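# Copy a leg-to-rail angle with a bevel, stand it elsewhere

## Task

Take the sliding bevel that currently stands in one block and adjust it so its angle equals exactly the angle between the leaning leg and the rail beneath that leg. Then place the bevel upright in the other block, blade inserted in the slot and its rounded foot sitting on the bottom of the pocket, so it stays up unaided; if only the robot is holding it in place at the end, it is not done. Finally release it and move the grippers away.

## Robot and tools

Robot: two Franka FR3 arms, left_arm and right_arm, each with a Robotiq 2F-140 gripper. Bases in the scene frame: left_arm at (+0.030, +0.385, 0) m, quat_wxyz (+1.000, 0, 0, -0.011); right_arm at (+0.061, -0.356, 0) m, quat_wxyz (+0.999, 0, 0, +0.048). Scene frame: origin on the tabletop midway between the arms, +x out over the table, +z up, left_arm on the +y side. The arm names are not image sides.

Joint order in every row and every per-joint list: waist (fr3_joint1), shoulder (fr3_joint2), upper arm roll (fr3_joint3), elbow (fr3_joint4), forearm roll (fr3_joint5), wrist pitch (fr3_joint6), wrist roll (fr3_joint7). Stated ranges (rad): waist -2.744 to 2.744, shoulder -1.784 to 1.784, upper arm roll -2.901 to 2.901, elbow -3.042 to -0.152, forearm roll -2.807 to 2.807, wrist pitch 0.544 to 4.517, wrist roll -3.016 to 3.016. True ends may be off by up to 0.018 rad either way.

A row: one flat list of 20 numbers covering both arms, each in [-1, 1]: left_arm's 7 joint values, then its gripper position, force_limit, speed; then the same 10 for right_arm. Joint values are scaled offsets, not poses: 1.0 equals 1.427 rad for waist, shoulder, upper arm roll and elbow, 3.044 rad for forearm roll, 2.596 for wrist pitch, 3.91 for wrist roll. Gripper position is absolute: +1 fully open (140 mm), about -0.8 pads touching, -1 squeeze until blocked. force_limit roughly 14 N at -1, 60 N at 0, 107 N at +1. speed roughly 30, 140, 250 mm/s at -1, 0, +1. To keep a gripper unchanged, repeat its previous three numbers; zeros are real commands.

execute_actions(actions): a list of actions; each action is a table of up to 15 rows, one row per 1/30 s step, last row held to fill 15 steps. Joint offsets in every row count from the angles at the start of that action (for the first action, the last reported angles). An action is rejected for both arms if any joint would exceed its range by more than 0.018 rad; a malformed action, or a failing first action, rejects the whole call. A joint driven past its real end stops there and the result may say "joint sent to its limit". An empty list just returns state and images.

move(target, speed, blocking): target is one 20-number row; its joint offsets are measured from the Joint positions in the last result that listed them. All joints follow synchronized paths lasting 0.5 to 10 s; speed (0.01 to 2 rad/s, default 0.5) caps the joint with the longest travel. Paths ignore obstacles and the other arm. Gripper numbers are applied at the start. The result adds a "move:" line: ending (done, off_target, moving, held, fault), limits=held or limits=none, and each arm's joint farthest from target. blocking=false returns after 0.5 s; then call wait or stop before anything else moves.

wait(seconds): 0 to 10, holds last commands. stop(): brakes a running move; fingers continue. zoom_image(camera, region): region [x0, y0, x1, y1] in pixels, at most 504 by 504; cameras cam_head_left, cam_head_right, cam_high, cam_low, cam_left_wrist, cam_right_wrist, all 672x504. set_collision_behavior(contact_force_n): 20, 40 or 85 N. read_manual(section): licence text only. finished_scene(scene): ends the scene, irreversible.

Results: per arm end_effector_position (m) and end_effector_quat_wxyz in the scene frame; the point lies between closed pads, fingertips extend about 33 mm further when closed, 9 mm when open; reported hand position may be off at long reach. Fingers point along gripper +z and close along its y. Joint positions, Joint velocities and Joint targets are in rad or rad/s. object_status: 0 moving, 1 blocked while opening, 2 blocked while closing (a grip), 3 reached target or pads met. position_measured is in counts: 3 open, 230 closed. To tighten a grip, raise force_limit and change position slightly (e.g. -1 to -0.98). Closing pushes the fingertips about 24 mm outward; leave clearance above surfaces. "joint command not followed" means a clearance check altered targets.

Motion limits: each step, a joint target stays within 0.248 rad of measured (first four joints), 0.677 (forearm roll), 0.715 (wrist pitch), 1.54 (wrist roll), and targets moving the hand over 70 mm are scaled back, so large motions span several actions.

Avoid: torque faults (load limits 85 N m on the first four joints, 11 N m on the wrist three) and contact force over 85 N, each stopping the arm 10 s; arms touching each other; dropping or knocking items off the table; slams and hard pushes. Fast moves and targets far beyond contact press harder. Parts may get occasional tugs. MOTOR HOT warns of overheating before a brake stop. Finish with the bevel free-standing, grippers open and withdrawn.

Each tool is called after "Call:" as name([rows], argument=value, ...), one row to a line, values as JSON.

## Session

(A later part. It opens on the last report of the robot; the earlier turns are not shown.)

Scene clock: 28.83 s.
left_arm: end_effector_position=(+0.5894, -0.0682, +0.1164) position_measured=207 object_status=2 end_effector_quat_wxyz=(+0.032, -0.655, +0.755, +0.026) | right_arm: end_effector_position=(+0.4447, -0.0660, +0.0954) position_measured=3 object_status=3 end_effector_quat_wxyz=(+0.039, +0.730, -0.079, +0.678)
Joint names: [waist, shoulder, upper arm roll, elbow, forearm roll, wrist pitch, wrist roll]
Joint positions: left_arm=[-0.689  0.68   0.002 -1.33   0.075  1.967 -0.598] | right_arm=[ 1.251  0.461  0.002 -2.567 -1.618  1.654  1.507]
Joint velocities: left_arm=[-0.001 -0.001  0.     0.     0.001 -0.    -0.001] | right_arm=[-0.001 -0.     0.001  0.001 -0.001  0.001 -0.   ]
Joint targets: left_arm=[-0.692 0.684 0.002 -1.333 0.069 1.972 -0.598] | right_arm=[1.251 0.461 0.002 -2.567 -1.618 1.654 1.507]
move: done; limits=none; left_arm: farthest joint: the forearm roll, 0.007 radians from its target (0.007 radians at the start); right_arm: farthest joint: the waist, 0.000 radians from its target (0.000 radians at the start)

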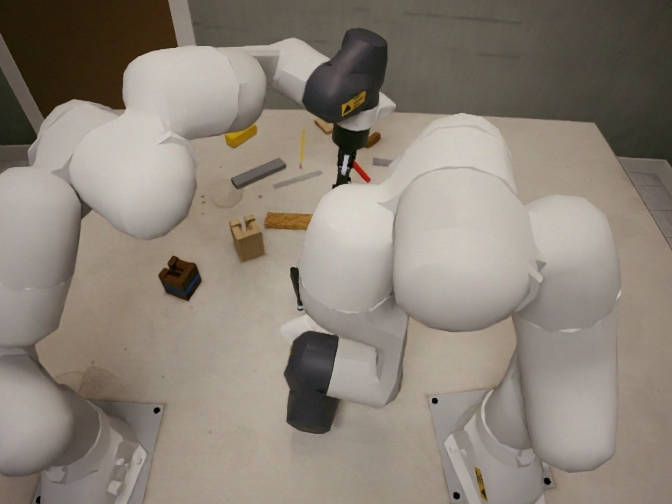

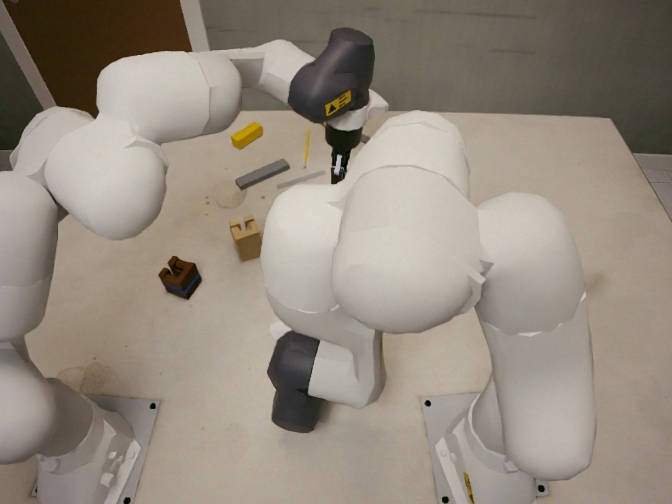

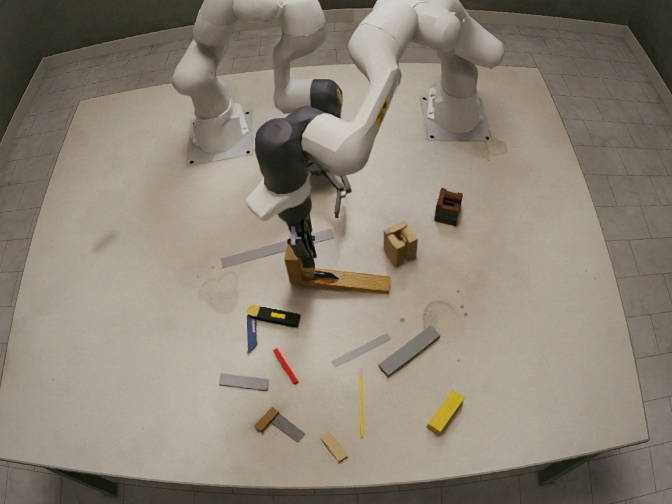

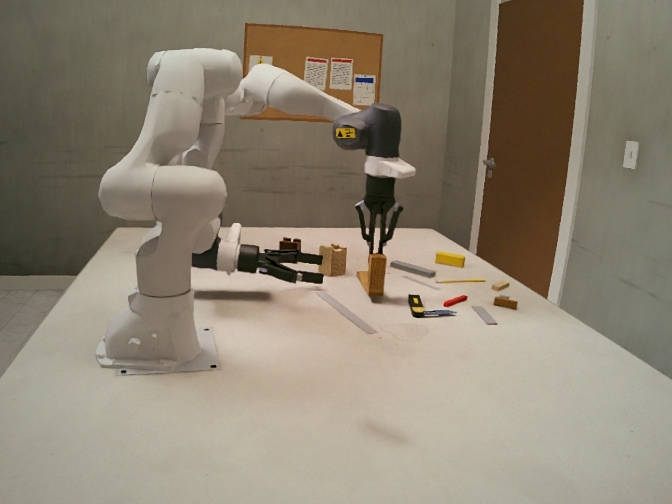

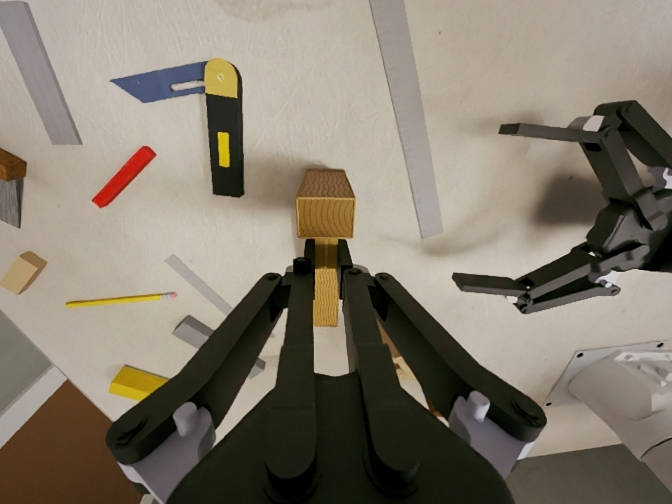

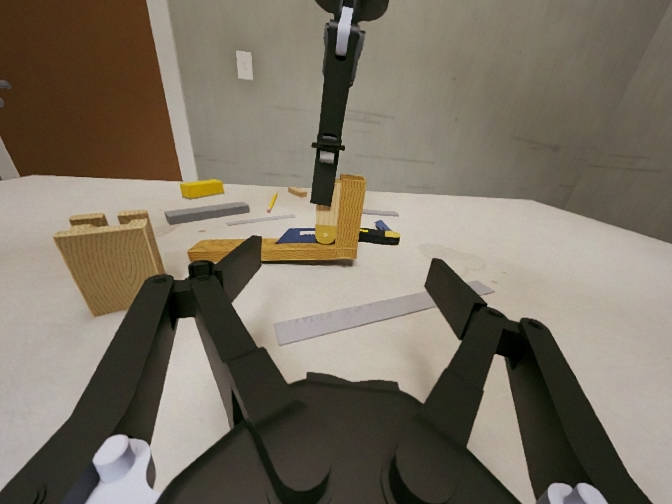

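Looks nearly flat; one more small nudge to confirm the stall.

Call:
move(target=[-0.003,0.0031,0,-0.0024,-0.0022,0.0022,0,-1,0.2,-0.6,0,0,0,0,0,0,0,1,0,1], speed=0.01)

Call:
zoom_image(camera="cam_right_wrist", region=[270,220,330,255])

Call:
zoom_image(camera="cam_right_wrist", region=[310,170,360,250])

Scene clock: 30.07 s.
left_arm: end_effector_position=(+0.5893, -0.0682, +0.1158) position_measured=207 object_status=2 end_effector_quat_wxyz=(+0.032, -0.655, +0.755, +0.026) | right_arm: end_effector_position=(+0.4447, -0.0660, +0.0954) position_measured=3 object_status=3 end_effector_quat_wxyz=(+0.039, +0.730, -0.079, +0.678)
Joint names: [waist, shoulder, upper arm roll, elbow, forearm roll, wrist pitch, wrist roll]
Joint positions: left_arm=[-0.689  0.681  0.003 -1.331  0.075  1.968 -0.598] | right_arm=[ 1.251  0.461  0.002 -2.567 -1.618  1.654  1.507]
Joint velocities: left_arm=[ 0.001  0.    -0.     0.001 -0.     0.    -0.   ] | right_arm=[-0.    -0.    -0.001  0.001 -0.001  0.001 -0.001]
Joint targets: left_arm=[-0.693 0.685 0.002 -1.334 0.068 1.973 -0.598] | right_arm=[1.251 0.461 0.002 -2.567 -1.618 1.654 1.507]
move: done; limits=none; left_arm: farthest joint: the forearm roll, 0.006 radians from its target (0.007 radians at the start); right_arm: farthest joint: the waist, 0.000 radians from its target (0.000 radians at the start)

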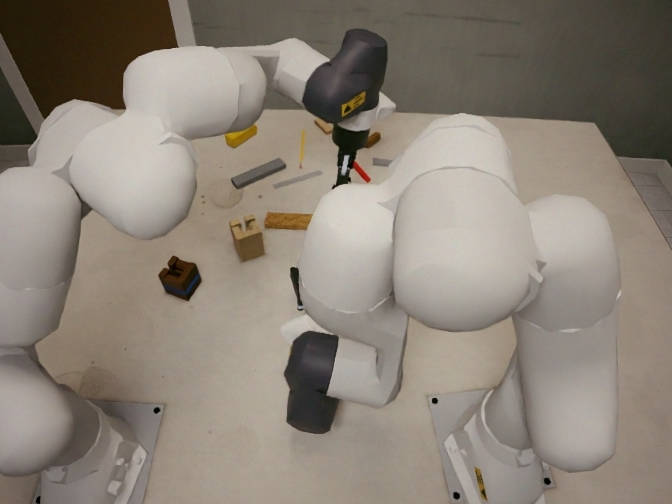

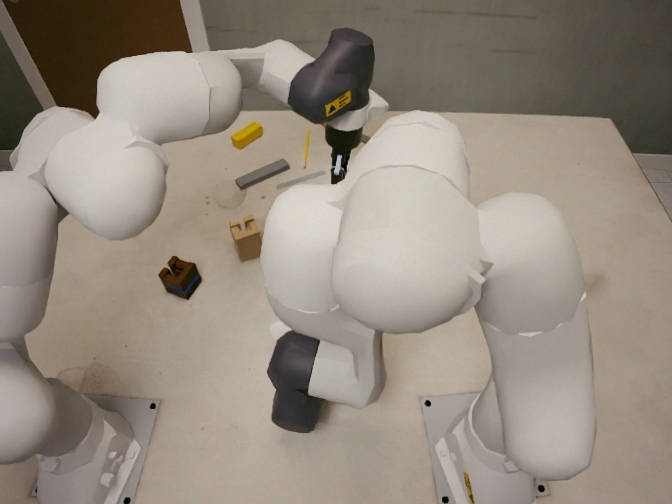

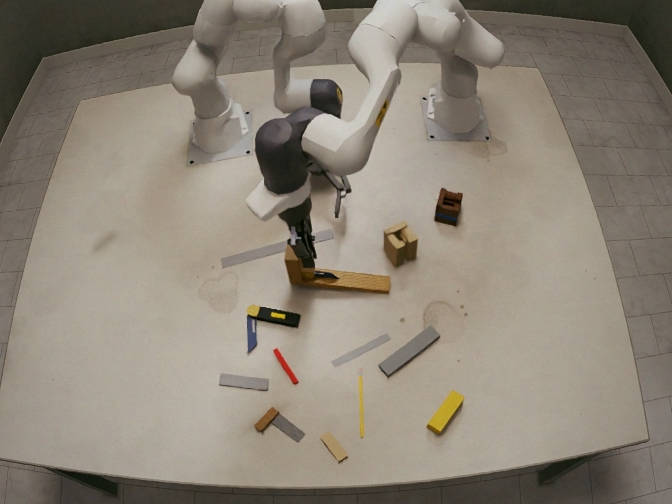

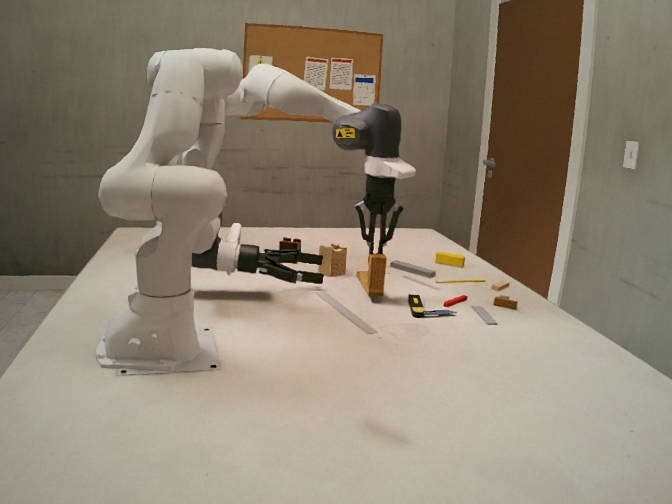

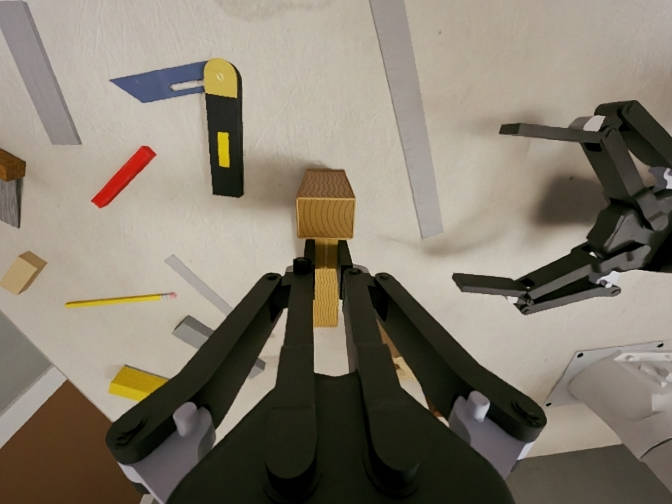

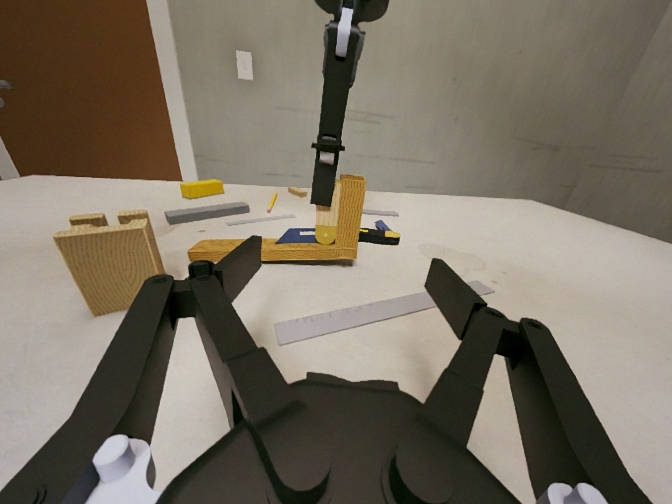

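Region (270, 220, 330, 255) of cam_right_wrist's 672x504 image, scaled by 8.400, with more detail than that image has; it fills the top 294 rows of this view, and the rest is white.

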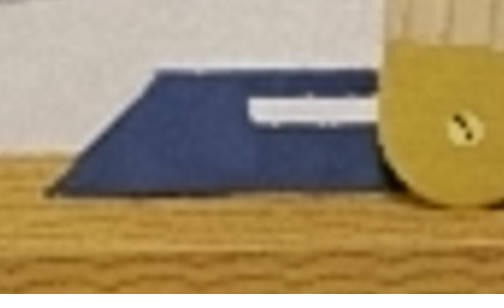

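Region (310, 170, 360, 250) of cam_right_wrist's 672x504 image, scaled by 6.300, with more detail than that image has; it fills the left 315 columns of this view, and the rest is white.

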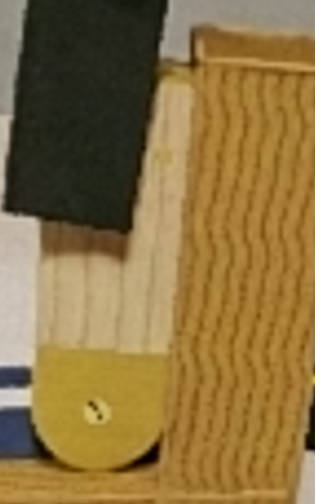

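Call:
move(target=[0.035,-0.14,0,0,0,-0.078,0,-1,0.2,-0.6,0,0,0,0,0,0,0,1,0,1], speed=0.15)

Call:
move(target=[0.333,-0.695,0,-0.837,-0.026,0.096,0.196,-1,0.2,-0.6,0,0,0,0,0,0,0,1,0,1], speed=0.7)

Call:
zoom_image(camera="cam_left_wrist", region=[256,140,396,280])

Scene clock: 32.57 s.
left_arm: end_effector_position=(+0.5857, -0.0177, +0.2419) position_measured=207 object_status=2 end_effector_quat_wxyz=(-0.033, +0.678, -0.734, -0.027) | right_arm: end_effector_position=(+0.4447, -0.0660, +0.0954) position_measured=3 object_status=3 end_effector_quat_wxyz=(+0.039, +0.730, -0.079, +0.678)
Joint names: [waist, shoulder, upper arm roll, elbow, forearm roll, wrist pitch, wrist roll]
Joint positions: left_arm=[-0.641  0.481  0.003 -1.331  0.075  1.769 -0.598] | right_arm=[ 1.251  0.461  0.002 -2.567 -1.618  1.654  1.507]
Joint velocities: left_arm=[-0.     0.    -0.002 -0.001 -0.001 -0.004 -0.001] | right_arm=[ 0.001  0.001  0.     0.001 -0.    -0.001 -0.001]
Joint targets: left_arm=[-0.639 0.481 0.003 -1.331 0.075 1.766 -0.598] | right_arm=[1.251 0.461 0.002 -2.567 -1.618 1.654 1.507]
move: done; limits=none; left_arm: farthest joint: the wrist pitch, 0.003 radians from its target (0.203 radians at the start); right_arm: farthest joint: the waist, 0.000 radians from its target (0.000 radians at the start)

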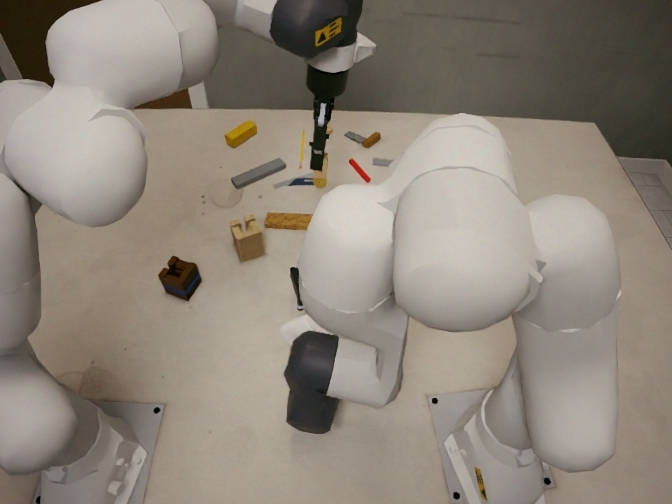

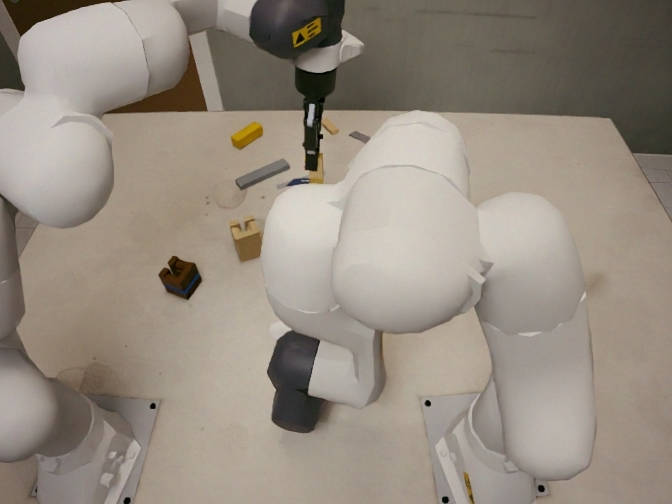

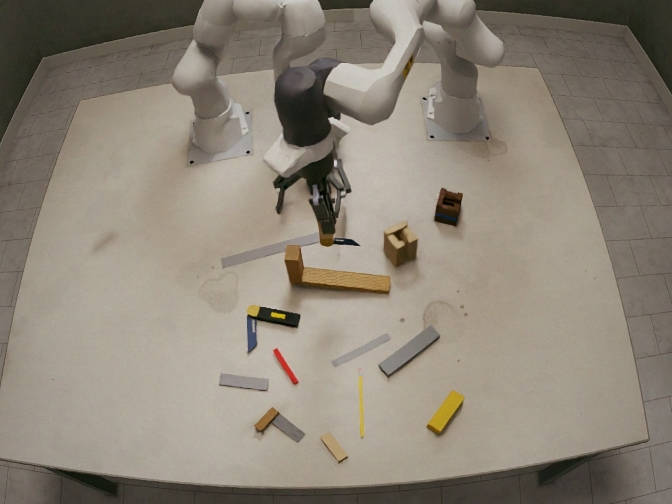

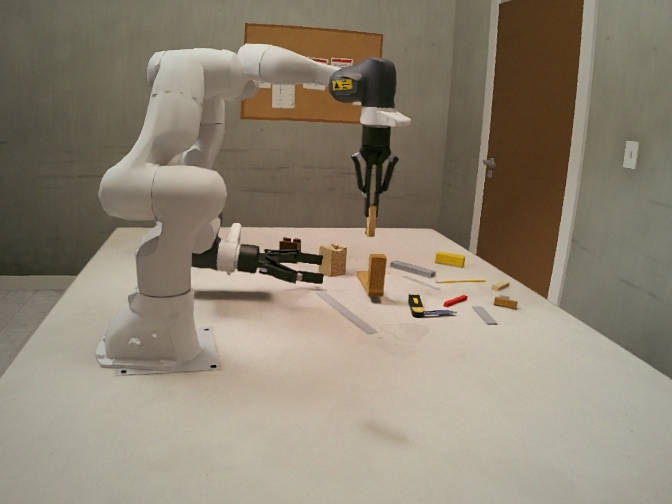

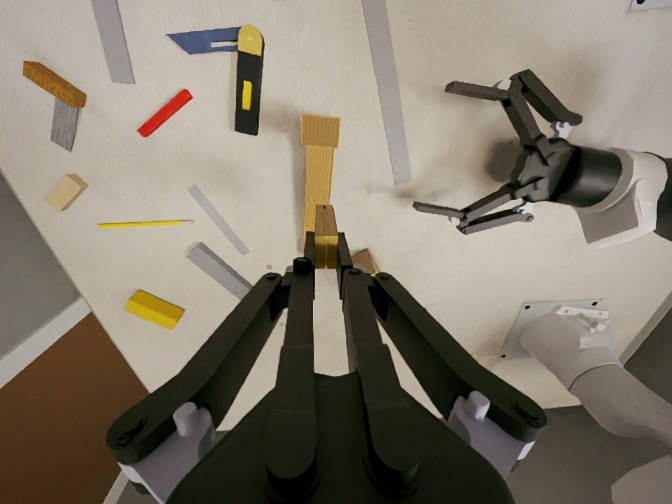

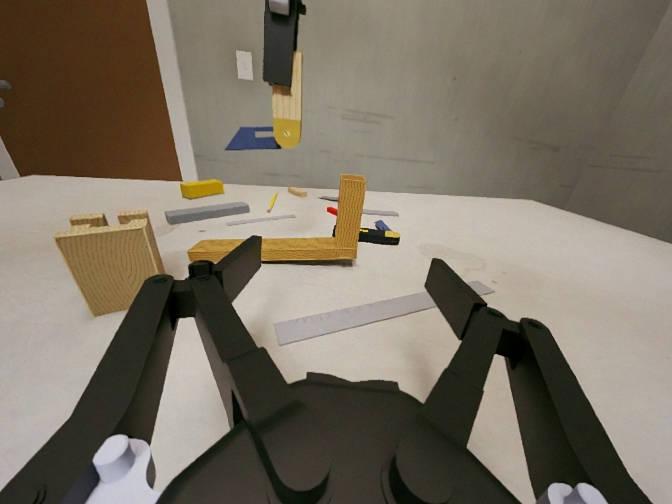

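Scene clock: 35.67 s.
left_arm: end_effector_position=(+0.4114, +0.3133, +0.2398) position_measured=207 object_status=2 end_effector_quat_wxyz=(-0.001, -0.575, +0.818, -0.001) | right_arm: end_effector_position=(+0.4447, -0.0660, +0.0954) position_measured=3 object_status=3 end_effector_quat_wxyz=(+0.039, +0.730, -0.079, +0.678)
Joint names: [waist, shoulder, upper arm roll, elbow, forearm roll, wrist pitch, wrist roll]
Joint positions: left_arm=[-0.167 -0.508  0.004 -2.524 -0.001  2.015  0.161] | right_arm=[ 1.251  0.461  0.002 -2.567 -1.618  1.654  1.507]
Joint velocities: left_arm=[ 0.001 -0.    -0.     0.001  0.001  0.002  0.007] | right_arm=[ 0.001 -0.001  0.    -0.001 -0.001  0.     0.001]
Joint targets: left_arm=[-0.166 -0.510 0.003 -2.525 -0.004 2.018 0.168] | right_arm=[1.251 0.461 0.002 -2.567 -1.618 1.654 1.507]
move: done; limits=none; left_arm: farthest joint: the wrist roll, 0.008 radians from its target (0.767 radians at the start); right_arm: farthest joint: the waist, 0.000 radians from its target (0.000 radians at the start)

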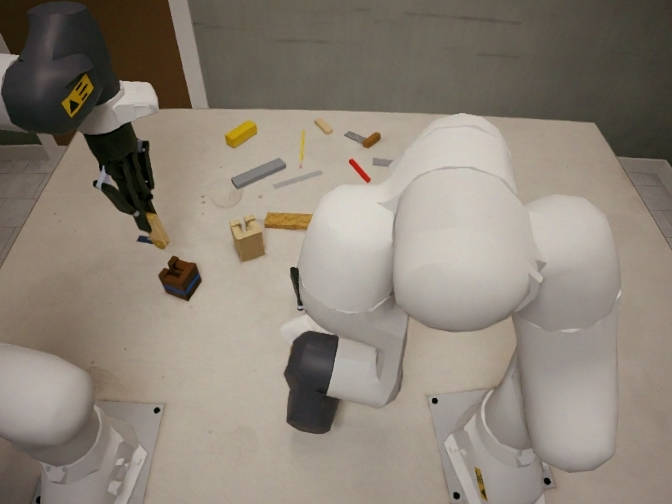

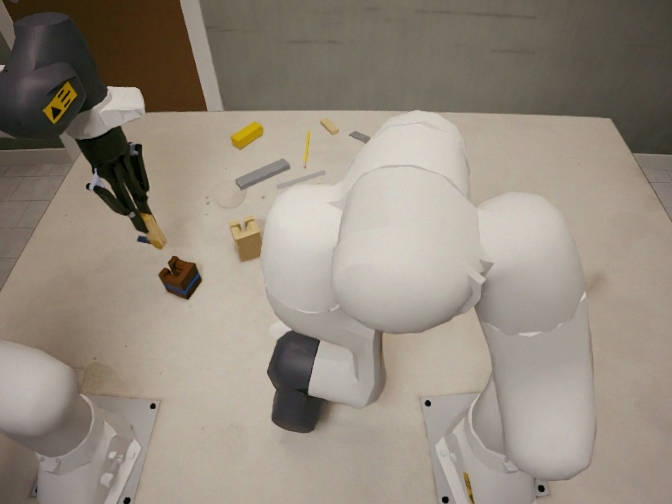

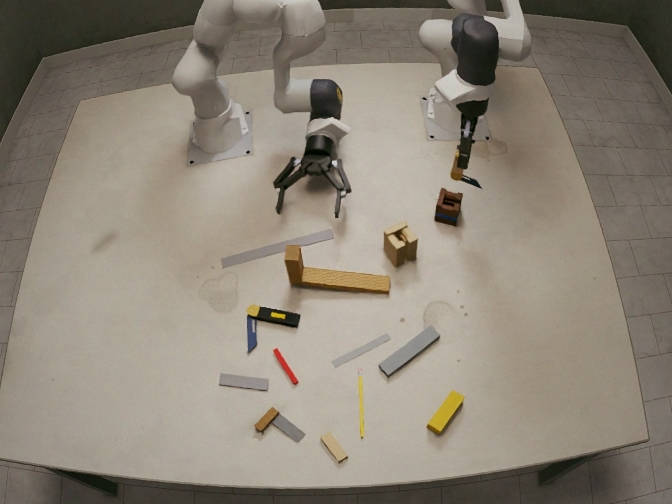

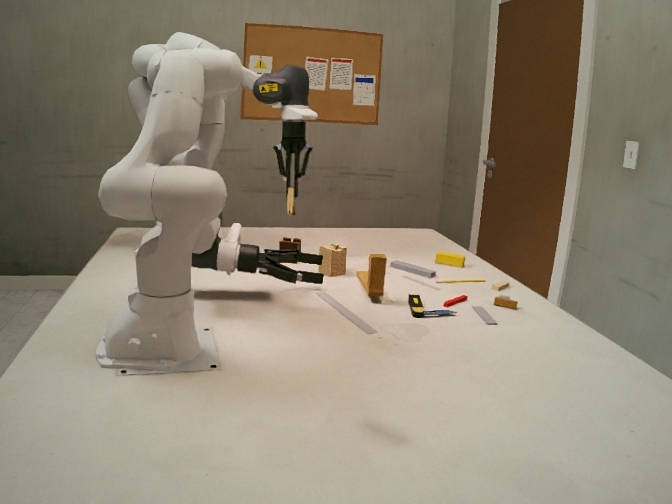

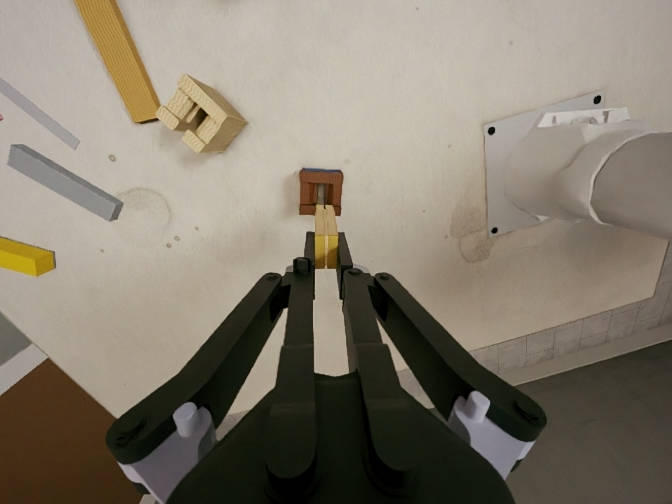

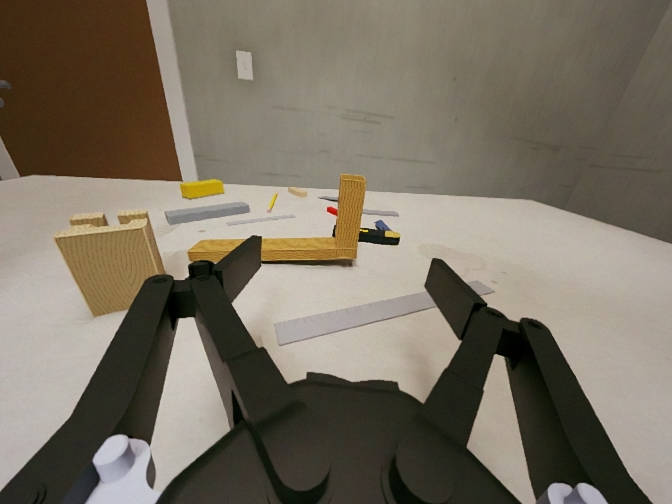

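Region (256, 140, 396, 280) of cam_left_wrist's 672x504 image, scaled by 3.600, with more detail than that image has.

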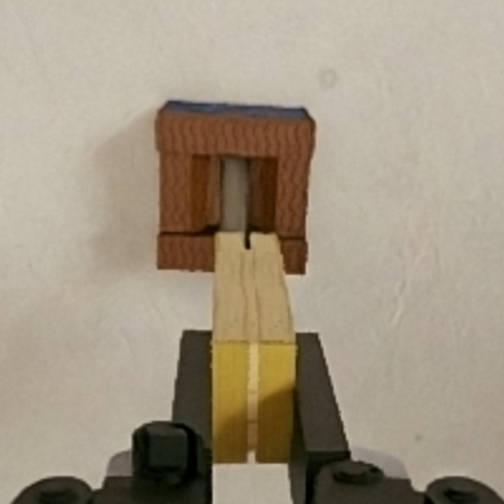

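Call:
move(target=[-0.0115,0.054,0,-0.0795,0,0.0743,0.0045,-1,0.2,-0.6,-0.2,-0.25,0,0,0,0,0,1,0,1], speed=0.3)

Call:
zoom_image(camera="cam_left_wrist", region=[276,160,376,260])

Call:
zoom_image(camera="cam_head_left", region=[130,220,220,310])

Scene clock: 37.90 s.
left_arm: end_effector_position=(+0.4110, +0.3076, +0.1750) position_measured=207 object_status=2 end_effector_quat_wxyz=(-0.001, -0.564, +0.826, -0.001) | right_arm: end_effector_position=(+0.5397, -0.1327, +0.2385) position_measured=3 object_status=3 end_effector_quat_wxyz=(+0.007, +0.663, -0.294, +0.688)
Joint names: [waist, shoulder, upper arm roll, elbow, forearm roll, wrist pitch, wrist roll]
Joint positions: left_arm=[-0.182 -0.432  0.004 -2.637 -0.001  2.204  0.172] | right_arm=[ 0.967  0.105  0.001 -2.567 -1.618  1.654  1.507]
Joint velocities: left_arm=[-0.002  0.    -0.001 -0.001 -0.     0.004  0.003] | right_arm=[ 0.001 -0.     0.     0.     0.001 -0.001 -0.   ]
Joint targets: left_arm=[-0.184 -0.431 0.004 -2.638 -0.001 2.208 0.178] | right_arm=[0.965 0.104 0.002 -2.567 -1.618 1.654 1.507]
move: done; limits=none; left_arm: farthest joint: the wrist roll, 0.007 radians from its target (0.017 radians at the start); right_arm: farthest joint: the waist, 0.001 radians from its target (0.285 radians at the start)

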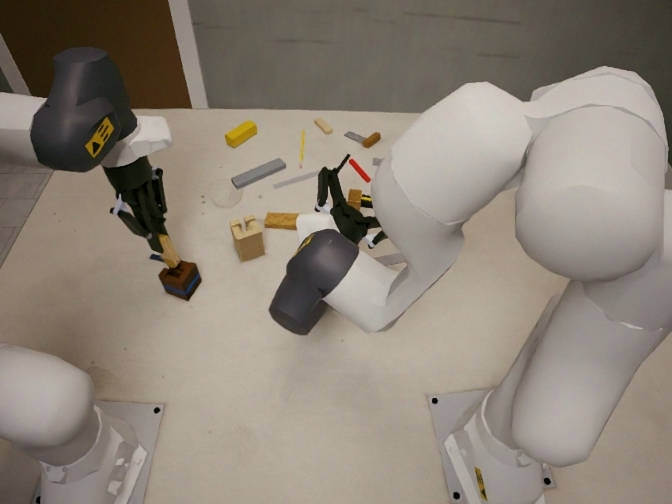

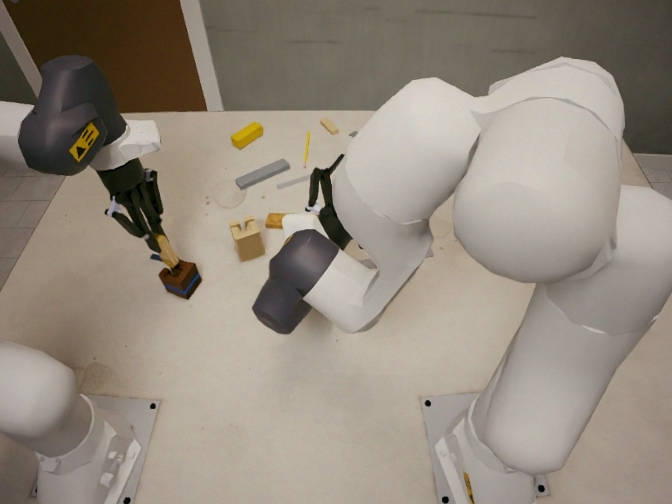

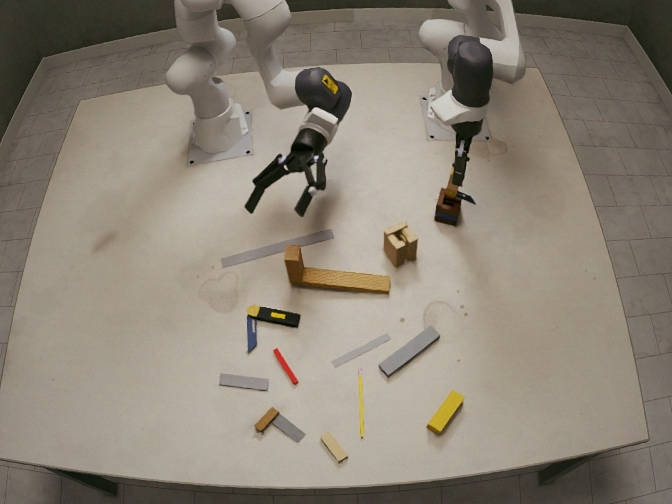

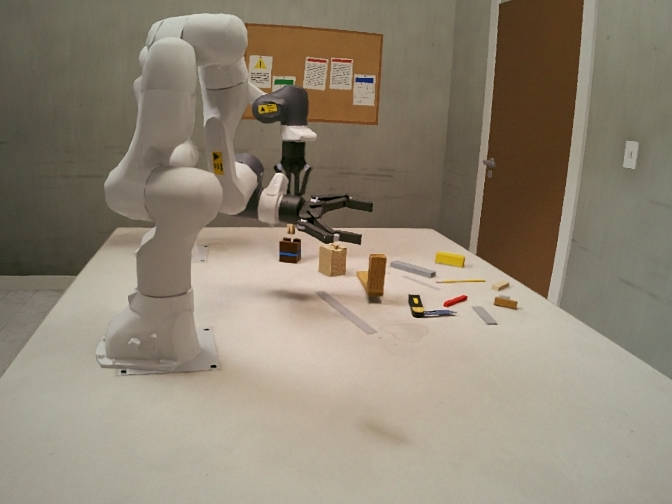

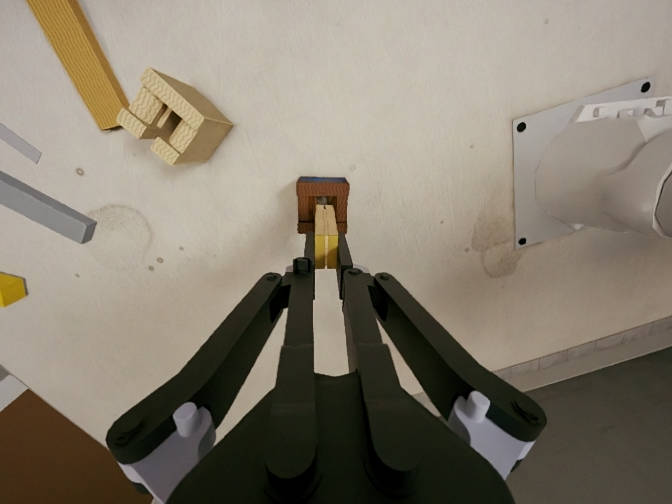

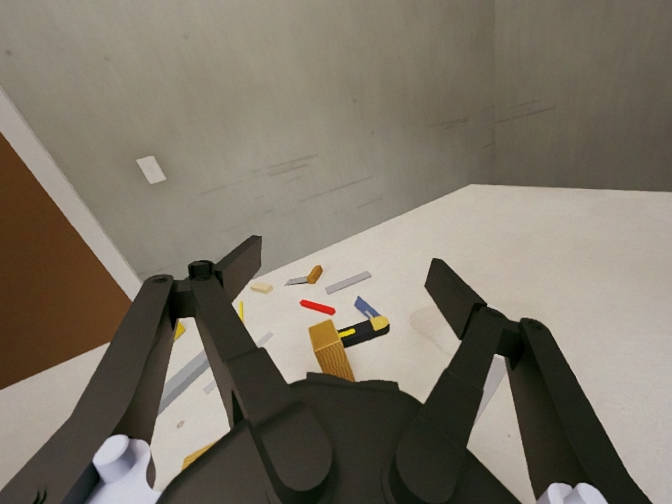

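Region (276, 160, 376, 260) of cam_left_wrist's 672x504 image, scaled by 5.040, with more detail than that image has.

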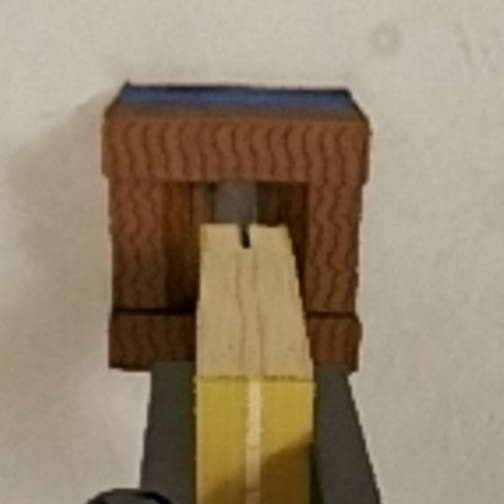

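Region (130, 220, 220, 310) of cam_head_left's 672x504 image, scaled by 5.600, with more detail than that image has.

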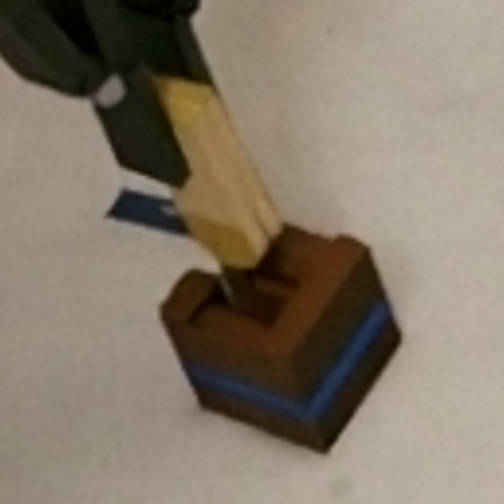

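Call:
move(target=[-0.004,0.0175,0,-0.014,0,0.018,0,-1,0.2,-0.6,0,0,0,0,0,0,0,1,0,1], speed=0.06)

Call:
zoom_image(camera="cam_left_wrist", region=[276,160,376,260])

Call:
zoom_image(camera="cam_head_left", region=[140,235,210,305])

Call:
zoom_image(camera="cam_high", region=[425,165,490,230])

Scene clock: 39.57 s.
left_arm: end_effector_position=(+0.4112, +0.3060, +0.1610) position_measured=207 object_status=2 end_effector_quat_wxyz=(-0.001, -0.562, +0.827, -0.001) | right_arm: end_effector_position=(+0.5398, -0.1327, +0.2386) position_measured=3 object_status=3 end_effector_quat_wxyz=(+0.007, +0.663, -0.294, +0.688)
Joint names: [waist, shoulder, upper arm roll, elbow, forearm roll, wrist pitch, wrist roll]
Joint positions: left_arm=[-0.186 -0.408  0.004 -2.656 -0.001  2.247  0.172] | right_arm=[ 0.967  0.105  0.001 -2.567 -1.618  1.654  1.507]
Joint velocities: left_arm=[-0.001 -0.     0.    -0.     0.     0.005  0.   ] | right_arm=[ 0.001  0.    -0.001  0.    -0.     0.001  0.   ]
Joint targets: left_arm=[-0.188 -0.407 0.004 -2.657 -0.001 2.251 0.172] | right_arm=[0.967 0.105 0.001 -2.567 -1.618 1.654 1.507]
move: done; limits=none; left_arm: farthest joint: the wrist pitch, 0.003 radians from its target (0.046 radians at the start); right_arm: farthest joint: the waist, 0.000 radians from its target (0.000 radians at the start)

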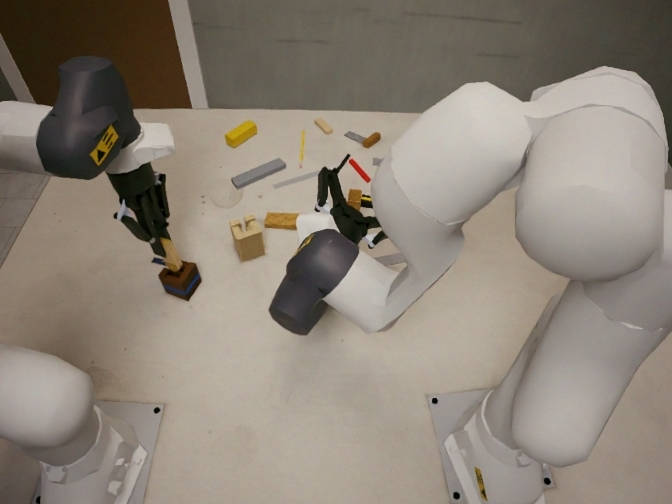

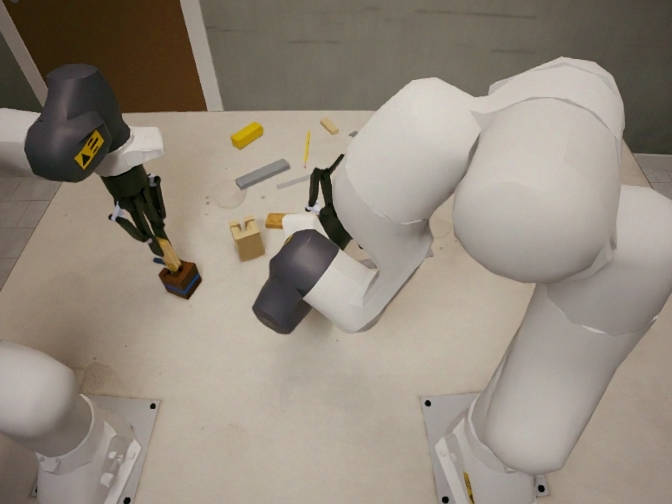

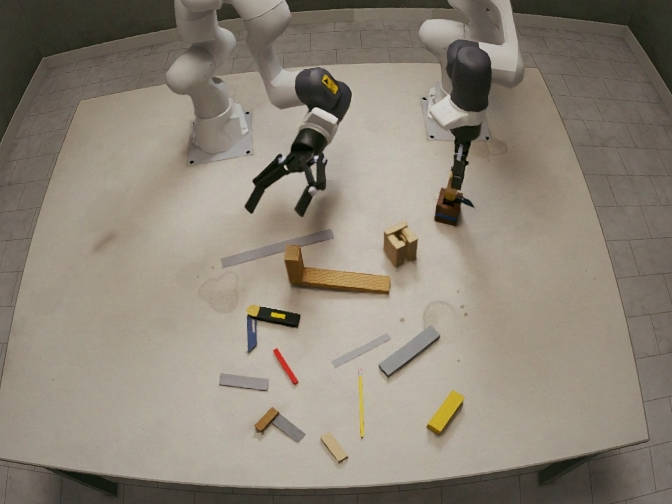

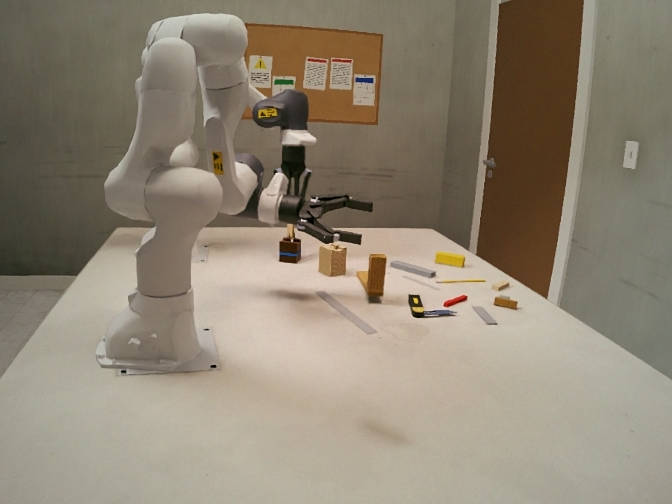

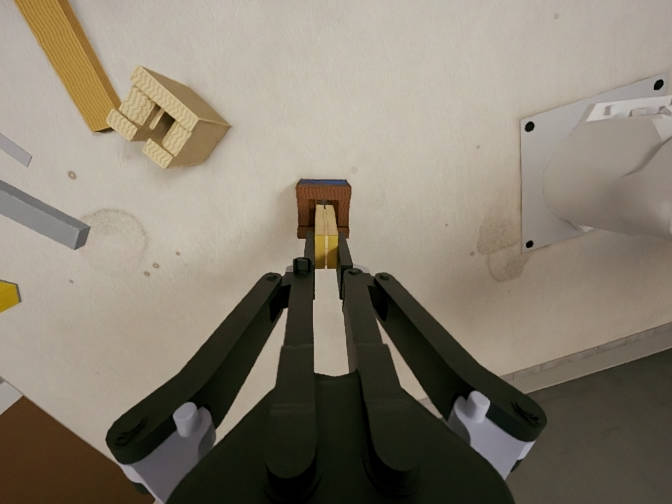

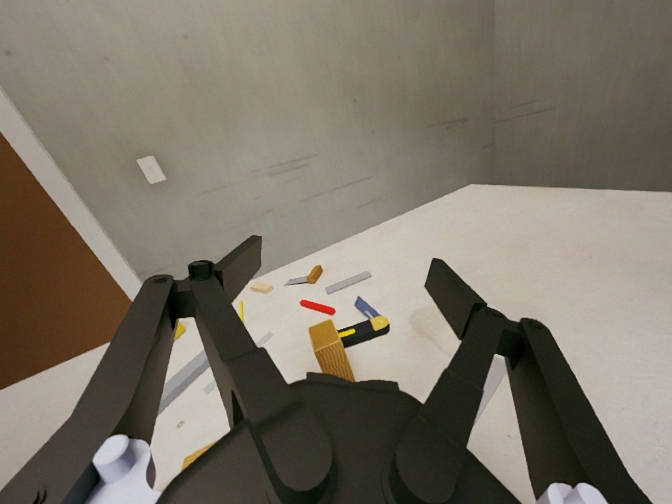

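Region (276, 160, 376, 260) of cam_left_wrist's 672x504 image, scaled by 5.040, with more detail than that image has.

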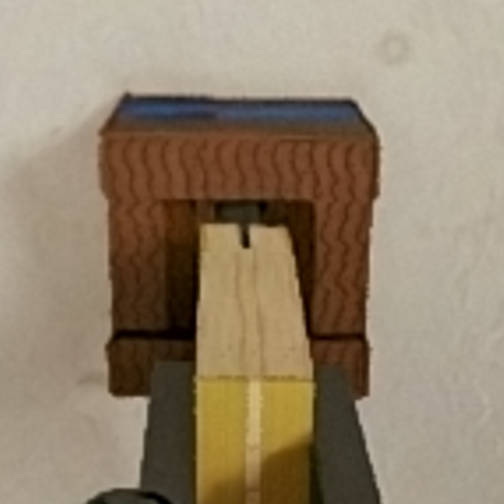

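Region (140, 235, 210, 305) of cam_head_left's 672x504 image, scaled by 7.200, with more detail than that image has.

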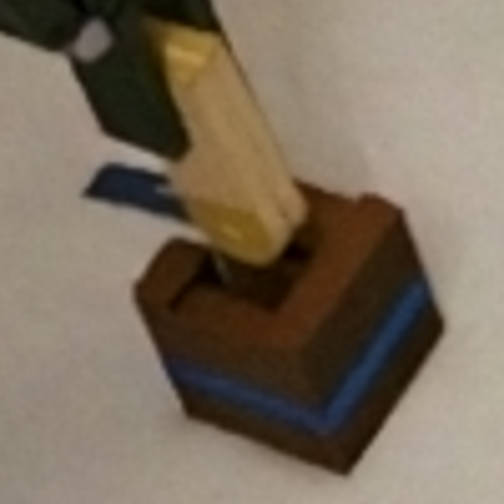

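Region (425, 165, 490, 230) of cam_high's 672x504 image, scaled by 7.754, with more detail than that image has.

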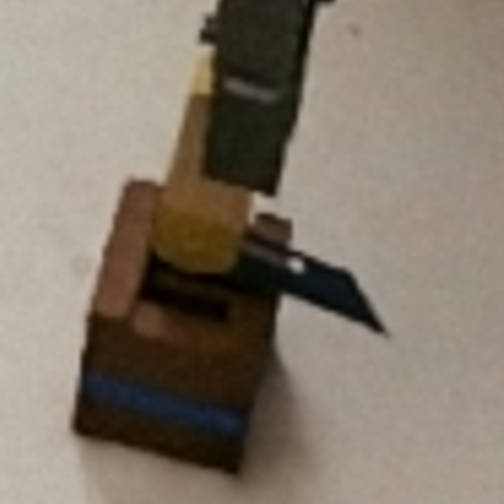

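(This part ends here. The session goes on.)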